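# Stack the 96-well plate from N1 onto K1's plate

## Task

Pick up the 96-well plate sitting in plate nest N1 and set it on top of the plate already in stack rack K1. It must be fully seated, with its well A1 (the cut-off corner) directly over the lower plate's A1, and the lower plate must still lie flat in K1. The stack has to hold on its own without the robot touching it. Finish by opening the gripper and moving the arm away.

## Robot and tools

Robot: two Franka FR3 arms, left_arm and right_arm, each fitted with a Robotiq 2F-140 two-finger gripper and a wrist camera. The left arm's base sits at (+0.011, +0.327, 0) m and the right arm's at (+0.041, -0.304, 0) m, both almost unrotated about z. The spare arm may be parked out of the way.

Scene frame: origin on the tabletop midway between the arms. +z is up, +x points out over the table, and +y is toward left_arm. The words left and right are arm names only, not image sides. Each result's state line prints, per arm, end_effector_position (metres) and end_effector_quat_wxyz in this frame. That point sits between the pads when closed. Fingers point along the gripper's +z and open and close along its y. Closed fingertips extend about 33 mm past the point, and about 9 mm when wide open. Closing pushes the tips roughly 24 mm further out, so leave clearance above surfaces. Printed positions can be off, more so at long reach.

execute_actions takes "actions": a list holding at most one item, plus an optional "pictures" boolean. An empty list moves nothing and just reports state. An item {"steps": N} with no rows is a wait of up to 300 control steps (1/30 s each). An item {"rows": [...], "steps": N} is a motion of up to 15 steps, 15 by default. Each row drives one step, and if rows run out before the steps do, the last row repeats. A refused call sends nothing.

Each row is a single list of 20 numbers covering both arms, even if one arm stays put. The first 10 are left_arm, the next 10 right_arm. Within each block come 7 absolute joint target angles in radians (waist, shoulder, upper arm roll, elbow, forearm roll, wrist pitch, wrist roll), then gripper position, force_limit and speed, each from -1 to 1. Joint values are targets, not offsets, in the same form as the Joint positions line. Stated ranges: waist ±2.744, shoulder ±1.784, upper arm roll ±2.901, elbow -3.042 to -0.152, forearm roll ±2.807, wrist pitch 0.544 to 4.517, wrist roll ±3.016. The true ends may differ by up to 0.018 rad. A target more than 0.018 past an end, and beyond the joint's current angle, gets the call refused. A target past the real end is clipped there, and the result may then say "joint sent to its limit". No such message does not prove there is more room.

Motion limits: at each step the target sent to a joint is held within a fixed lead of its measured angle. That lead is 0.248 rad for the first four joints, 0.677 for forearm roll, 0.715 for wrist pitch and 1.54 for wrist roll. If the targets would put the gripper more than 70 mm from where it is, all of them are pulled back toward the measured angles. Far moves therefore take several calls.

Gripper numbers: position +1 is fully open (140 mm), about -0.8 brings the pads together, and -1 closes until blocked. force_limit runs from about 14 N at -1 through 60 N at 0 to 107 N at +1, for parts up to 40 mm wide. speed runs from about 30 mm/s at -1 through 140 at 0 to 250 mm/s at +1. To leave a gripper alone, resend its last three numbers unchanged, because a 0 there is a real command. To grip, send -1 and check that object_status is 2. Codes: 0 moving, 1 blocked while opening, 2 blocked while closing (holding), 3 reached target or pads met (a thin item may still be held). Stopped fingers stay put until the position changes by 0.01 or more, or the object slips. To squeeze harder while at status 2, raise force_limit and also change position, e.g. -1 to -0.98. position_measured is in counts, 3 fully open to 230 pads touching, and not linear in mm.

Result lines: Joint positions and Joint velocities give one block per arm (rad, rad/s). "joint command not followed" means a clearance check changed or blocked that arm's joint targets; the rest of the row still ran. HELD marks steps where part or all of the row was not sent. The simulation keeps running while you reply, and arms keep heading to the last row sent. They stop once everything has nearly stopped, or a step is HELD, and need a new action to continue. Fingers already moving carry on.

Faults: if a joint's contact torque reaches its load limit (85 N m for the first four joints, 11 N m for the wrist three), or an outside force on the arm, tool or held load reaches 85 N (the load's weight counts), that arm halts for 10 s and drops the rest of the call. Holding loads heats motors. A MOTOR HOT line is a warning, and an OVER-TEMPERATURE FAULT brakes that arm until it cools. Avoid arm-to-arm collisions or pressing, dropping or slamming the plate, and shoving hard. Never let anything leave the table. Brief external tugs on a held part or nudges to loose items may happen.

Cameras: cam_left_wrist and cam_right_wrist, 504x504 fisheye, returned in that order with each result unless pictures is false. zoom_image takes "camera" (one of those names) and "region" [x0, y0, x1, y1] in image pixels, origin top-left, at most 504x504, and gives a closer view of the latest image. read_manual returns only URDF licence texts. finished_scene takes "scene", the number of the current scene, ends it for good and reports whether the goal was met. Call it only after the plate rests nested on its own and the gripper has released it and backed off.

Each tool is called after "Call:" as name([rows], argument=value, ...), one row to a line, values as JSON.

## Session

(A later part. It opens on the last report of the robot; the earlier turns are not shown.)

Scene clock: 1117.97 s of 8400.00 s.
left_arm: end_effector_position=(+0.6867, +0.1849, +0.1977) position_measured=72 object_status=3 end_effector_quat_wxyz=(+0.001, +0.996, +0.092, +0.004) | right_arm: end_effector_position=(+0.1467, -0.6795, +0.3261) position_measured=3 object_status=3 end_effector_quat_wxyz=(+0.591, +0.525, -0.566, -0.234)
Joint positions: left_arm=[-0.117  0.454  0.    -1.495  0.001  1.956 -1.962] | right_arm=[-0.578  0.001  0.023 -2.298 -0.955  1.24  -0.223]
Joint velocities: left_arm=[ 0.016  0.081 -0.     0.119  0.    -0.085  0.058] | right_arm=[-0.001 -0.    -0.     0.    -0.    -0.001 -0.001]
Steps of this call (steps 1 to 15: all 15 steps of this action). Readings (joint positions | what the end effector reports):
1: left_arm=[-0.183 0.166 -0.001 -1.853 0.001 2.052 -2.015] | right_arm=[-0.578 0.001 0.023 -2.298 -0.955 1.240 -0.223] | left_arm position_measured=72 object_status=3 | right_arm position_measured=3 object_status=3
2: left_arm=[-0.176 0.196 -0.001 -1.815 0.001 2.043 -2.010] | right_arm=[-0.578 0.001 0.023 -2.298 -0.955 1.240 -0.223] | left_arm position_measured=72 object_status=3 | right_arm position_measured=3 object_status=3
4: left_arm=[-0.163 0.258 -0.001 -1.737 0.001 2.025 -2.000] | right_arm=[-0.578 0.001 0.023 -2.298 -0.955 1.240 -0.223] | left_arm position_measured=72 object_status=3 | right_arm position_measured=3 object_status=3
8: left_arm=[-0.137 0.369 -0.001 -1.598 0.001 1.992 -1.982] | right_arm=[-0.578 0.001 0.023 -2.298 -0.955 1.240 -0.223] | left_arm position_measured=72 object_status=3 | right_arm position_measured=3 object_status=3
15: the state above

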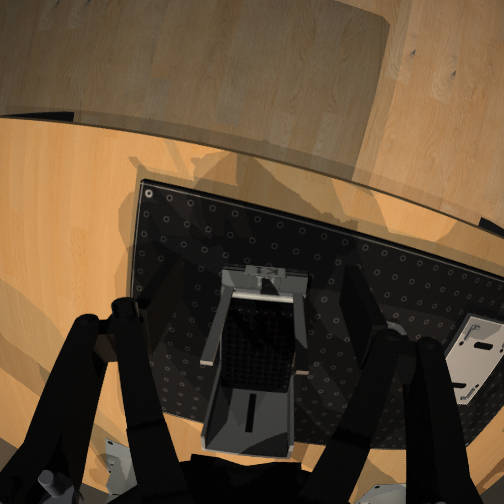

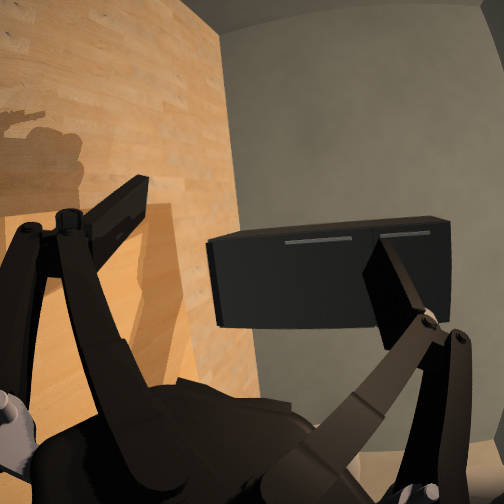

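Call:
execute_actions([
  {"rows": [[-0.1150,0.4575,0,-1.4817,0.001,1.9396,-1.937,0.45,0,-0.4,-0.58,0,0.025,-2.3,-0.954,1.24,-0.223,1,0,0],[-0.1110,0.4555,0,-1.4817,0.001,1.9396,-1.937,0.45,0,-0.4,-0.58,0,0.025,-2.3,-0.954,1.24,-0.223,1,0,0],[-0.1020,0.4510,0,-1.4817,0.001,1.9396,-1.937,0.45,0,-0.4,-0.58,0,0.025,-2.3,-0.954,1.24,-0.223,1,0,0],[-0.0870,0.4440,0,-1.4817,0.001,1.9396,-1.937,0.45,0,-0.4,-0.58,0,0.025,-2.3,-0.954,1.24,-0.223,1,0,0],[-0.0670,0.4345,0,-1.4817,0.001,1.9396,-1.937,0.45,0,-0.4,-0.58,0,0.025,-2.3,-0.954,1.24,-0.223,1,0,0],[-0.0430,0.4235,0,-1.4817,0.001,1.9396,-1.937,0.45,0,-0.4,-0.58,0,0.025,-2.3,-0.954,1.24,-0.223,1,0,0],[-0.0160,0.4110,0,-1.4817,0.001,1.9396,-1.937,0.45,0,-0.4,-0.58,0,0.025,-2.3,-0.954,1.24,-0.223,1,0,0],[0.0110,0.3985,0,-1.4817,0.001,1.9396,-1.937,0.45,0,-0.4,-0.58,0,0.025,-2.3,-0.954,1.24,-0.223,1,0,0],[0.0370,0.3865,0,-1.4817,0.001,1.9396,-1.937,0.45,0,-0.4,-0.58,0,0.025,-2.3,-0.954,1.24,-0.223,1,0,0],[0.0600,0.3760,0,-1.4817,0.001,1.9396,-1.937,0.45,0,-0.4,-0.58,0,0.025,-2.3,-0.954,1.24,-0.223,1,0,0],[0.0780,0.3680,0,-1.4817,0.001,1.9396,-1.937,0.45,0,-0.4,-0.58,0,0.025,-2.3,-0.954,1.24,-0.223,1,0,0],[0.0905,0.3625,0,-1.4817,0.001,1.9396,-1.937,0.45,0,-0.4,-0.58,0,0.025,-2.3,-0.954,1.24,-0.223,1,0,0],[0.0975,0.3592,0,-1.4817,0.001,1.9396,-1.937,0.45,0,-0.4,-0.58,0,0.025,-2.3,-0.954,1.24,-0.223,1,0,0],[0.1000,0.3580,0,-1.4817,0.001,1.9396,-1.937,0.45,0,-0.4,-0.58,0,0.025,-2.3,-0.954,1.24,-0.223,1,0,0]], "steps": 15},
])

Scene clock: 1155.60 s of 8400.00 s.
left_arm: end_effector_position=(+0.7111, +0.3325, +0.2675) position_measured=72 object_status=3 end_effector_quat_wxyz=(+0.007, +0.981, +0.189, +0.049) | right_arm: end_effector_position=(+0.1467, -0.6795, +0.3261) position_measured=3 object_status=3 end_effector_quat_wxyz=(+0.591, +0.525, -0.566, -0.234)
Joint positions: left_arm=[ 0.092  0.362  0.007 -1.481  0.001  1.941 -1.944] | right_arm=[-0.578  0.001  0.023 -2.298 -0.955  1.24  -0.223]
Joint velocities: left_arm=[ 0.347 -0.175  0.107  0.029  0.001  0.001  0.   ] | right_arm=[-0.    -0.    -0.001 -0.     0.001  0.     0.001]
Steps of this call (steps 1 to 30: the robot went on to your last target; steps 31 to 90: nothing new was sent; then 34.13 s passed at rest; steps 91 to 105: all 15 steps of this action). Readings (joint positions | what the end effector reports):
91: left_arm=[-0.117 0.457 0.000 -1.483 0.001 1.942 -1.944] | right_arm=[-0.578 0.001 0.023 -2.298 -0.955 1.240 -0.223] | left_arm position_measured=72 object_status=3 | right_arm position_measured=3 object_status=3
92: left_arm=[-0.116 0.457 0.000 -1.483 0.001 1.942 -1.944] | right_arm=[-0.578 0.001 0.023 -2.298 -0.955 1.240 -0.223] | left_arm position_measured=72 object_status=3 | right_arm position_measured=3 object_status=3
94: left_arm=[-0.110 0.456 -0.002 -1.483 0.001 1.942 -1.944] | right_arm=[-0.578 0.001 0.023 -2.298 -0.955 1.240 -0.223] | left_arm position_measured=72 object_status=3 | right_arm position_measured=3 object_status=3
98: left_arm=[-0.056 0.432 -0.010 -1.484 0.001 1.941 -1.944] | right_arm=[-0.578 0.001 0.023 -2.298 -0.955 1.240 -0.223] | left_arm position_measured=72 object_status=3 | right_arm position_measured=3 object_status=3
105: the state above

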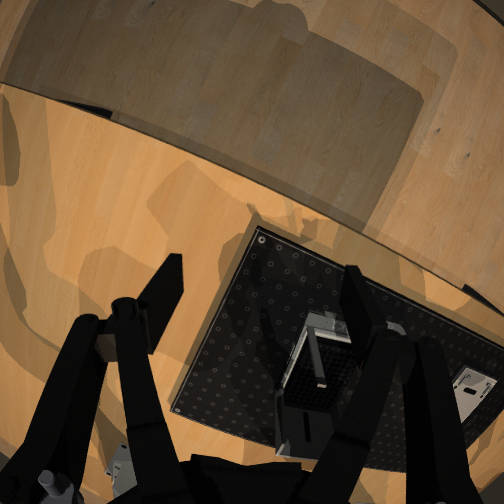

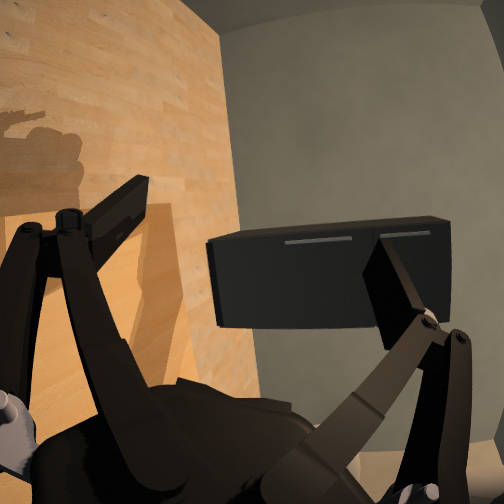

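Call:
zoom_image(camera="cam_left_wrist", region=[265, 315, 355, 405])

Region (265, 315, 355, 405) of cam_left_wrist's 504x504 image, scaled by 5.600, with more detail than that image has.

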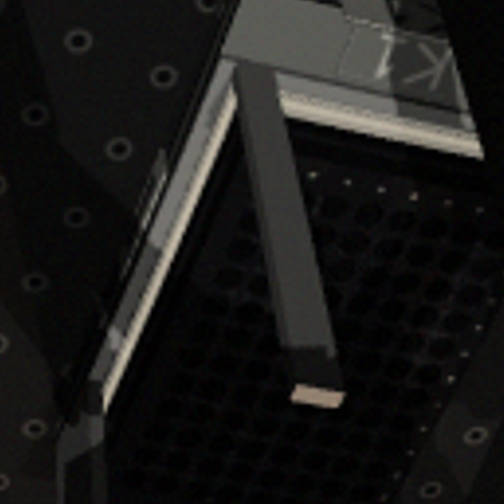

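The strip of lower plate showing along the side is even, so the upper plate is level and nested.

Call:
finished_scene(scene=2)

The scene is finished: the task was done.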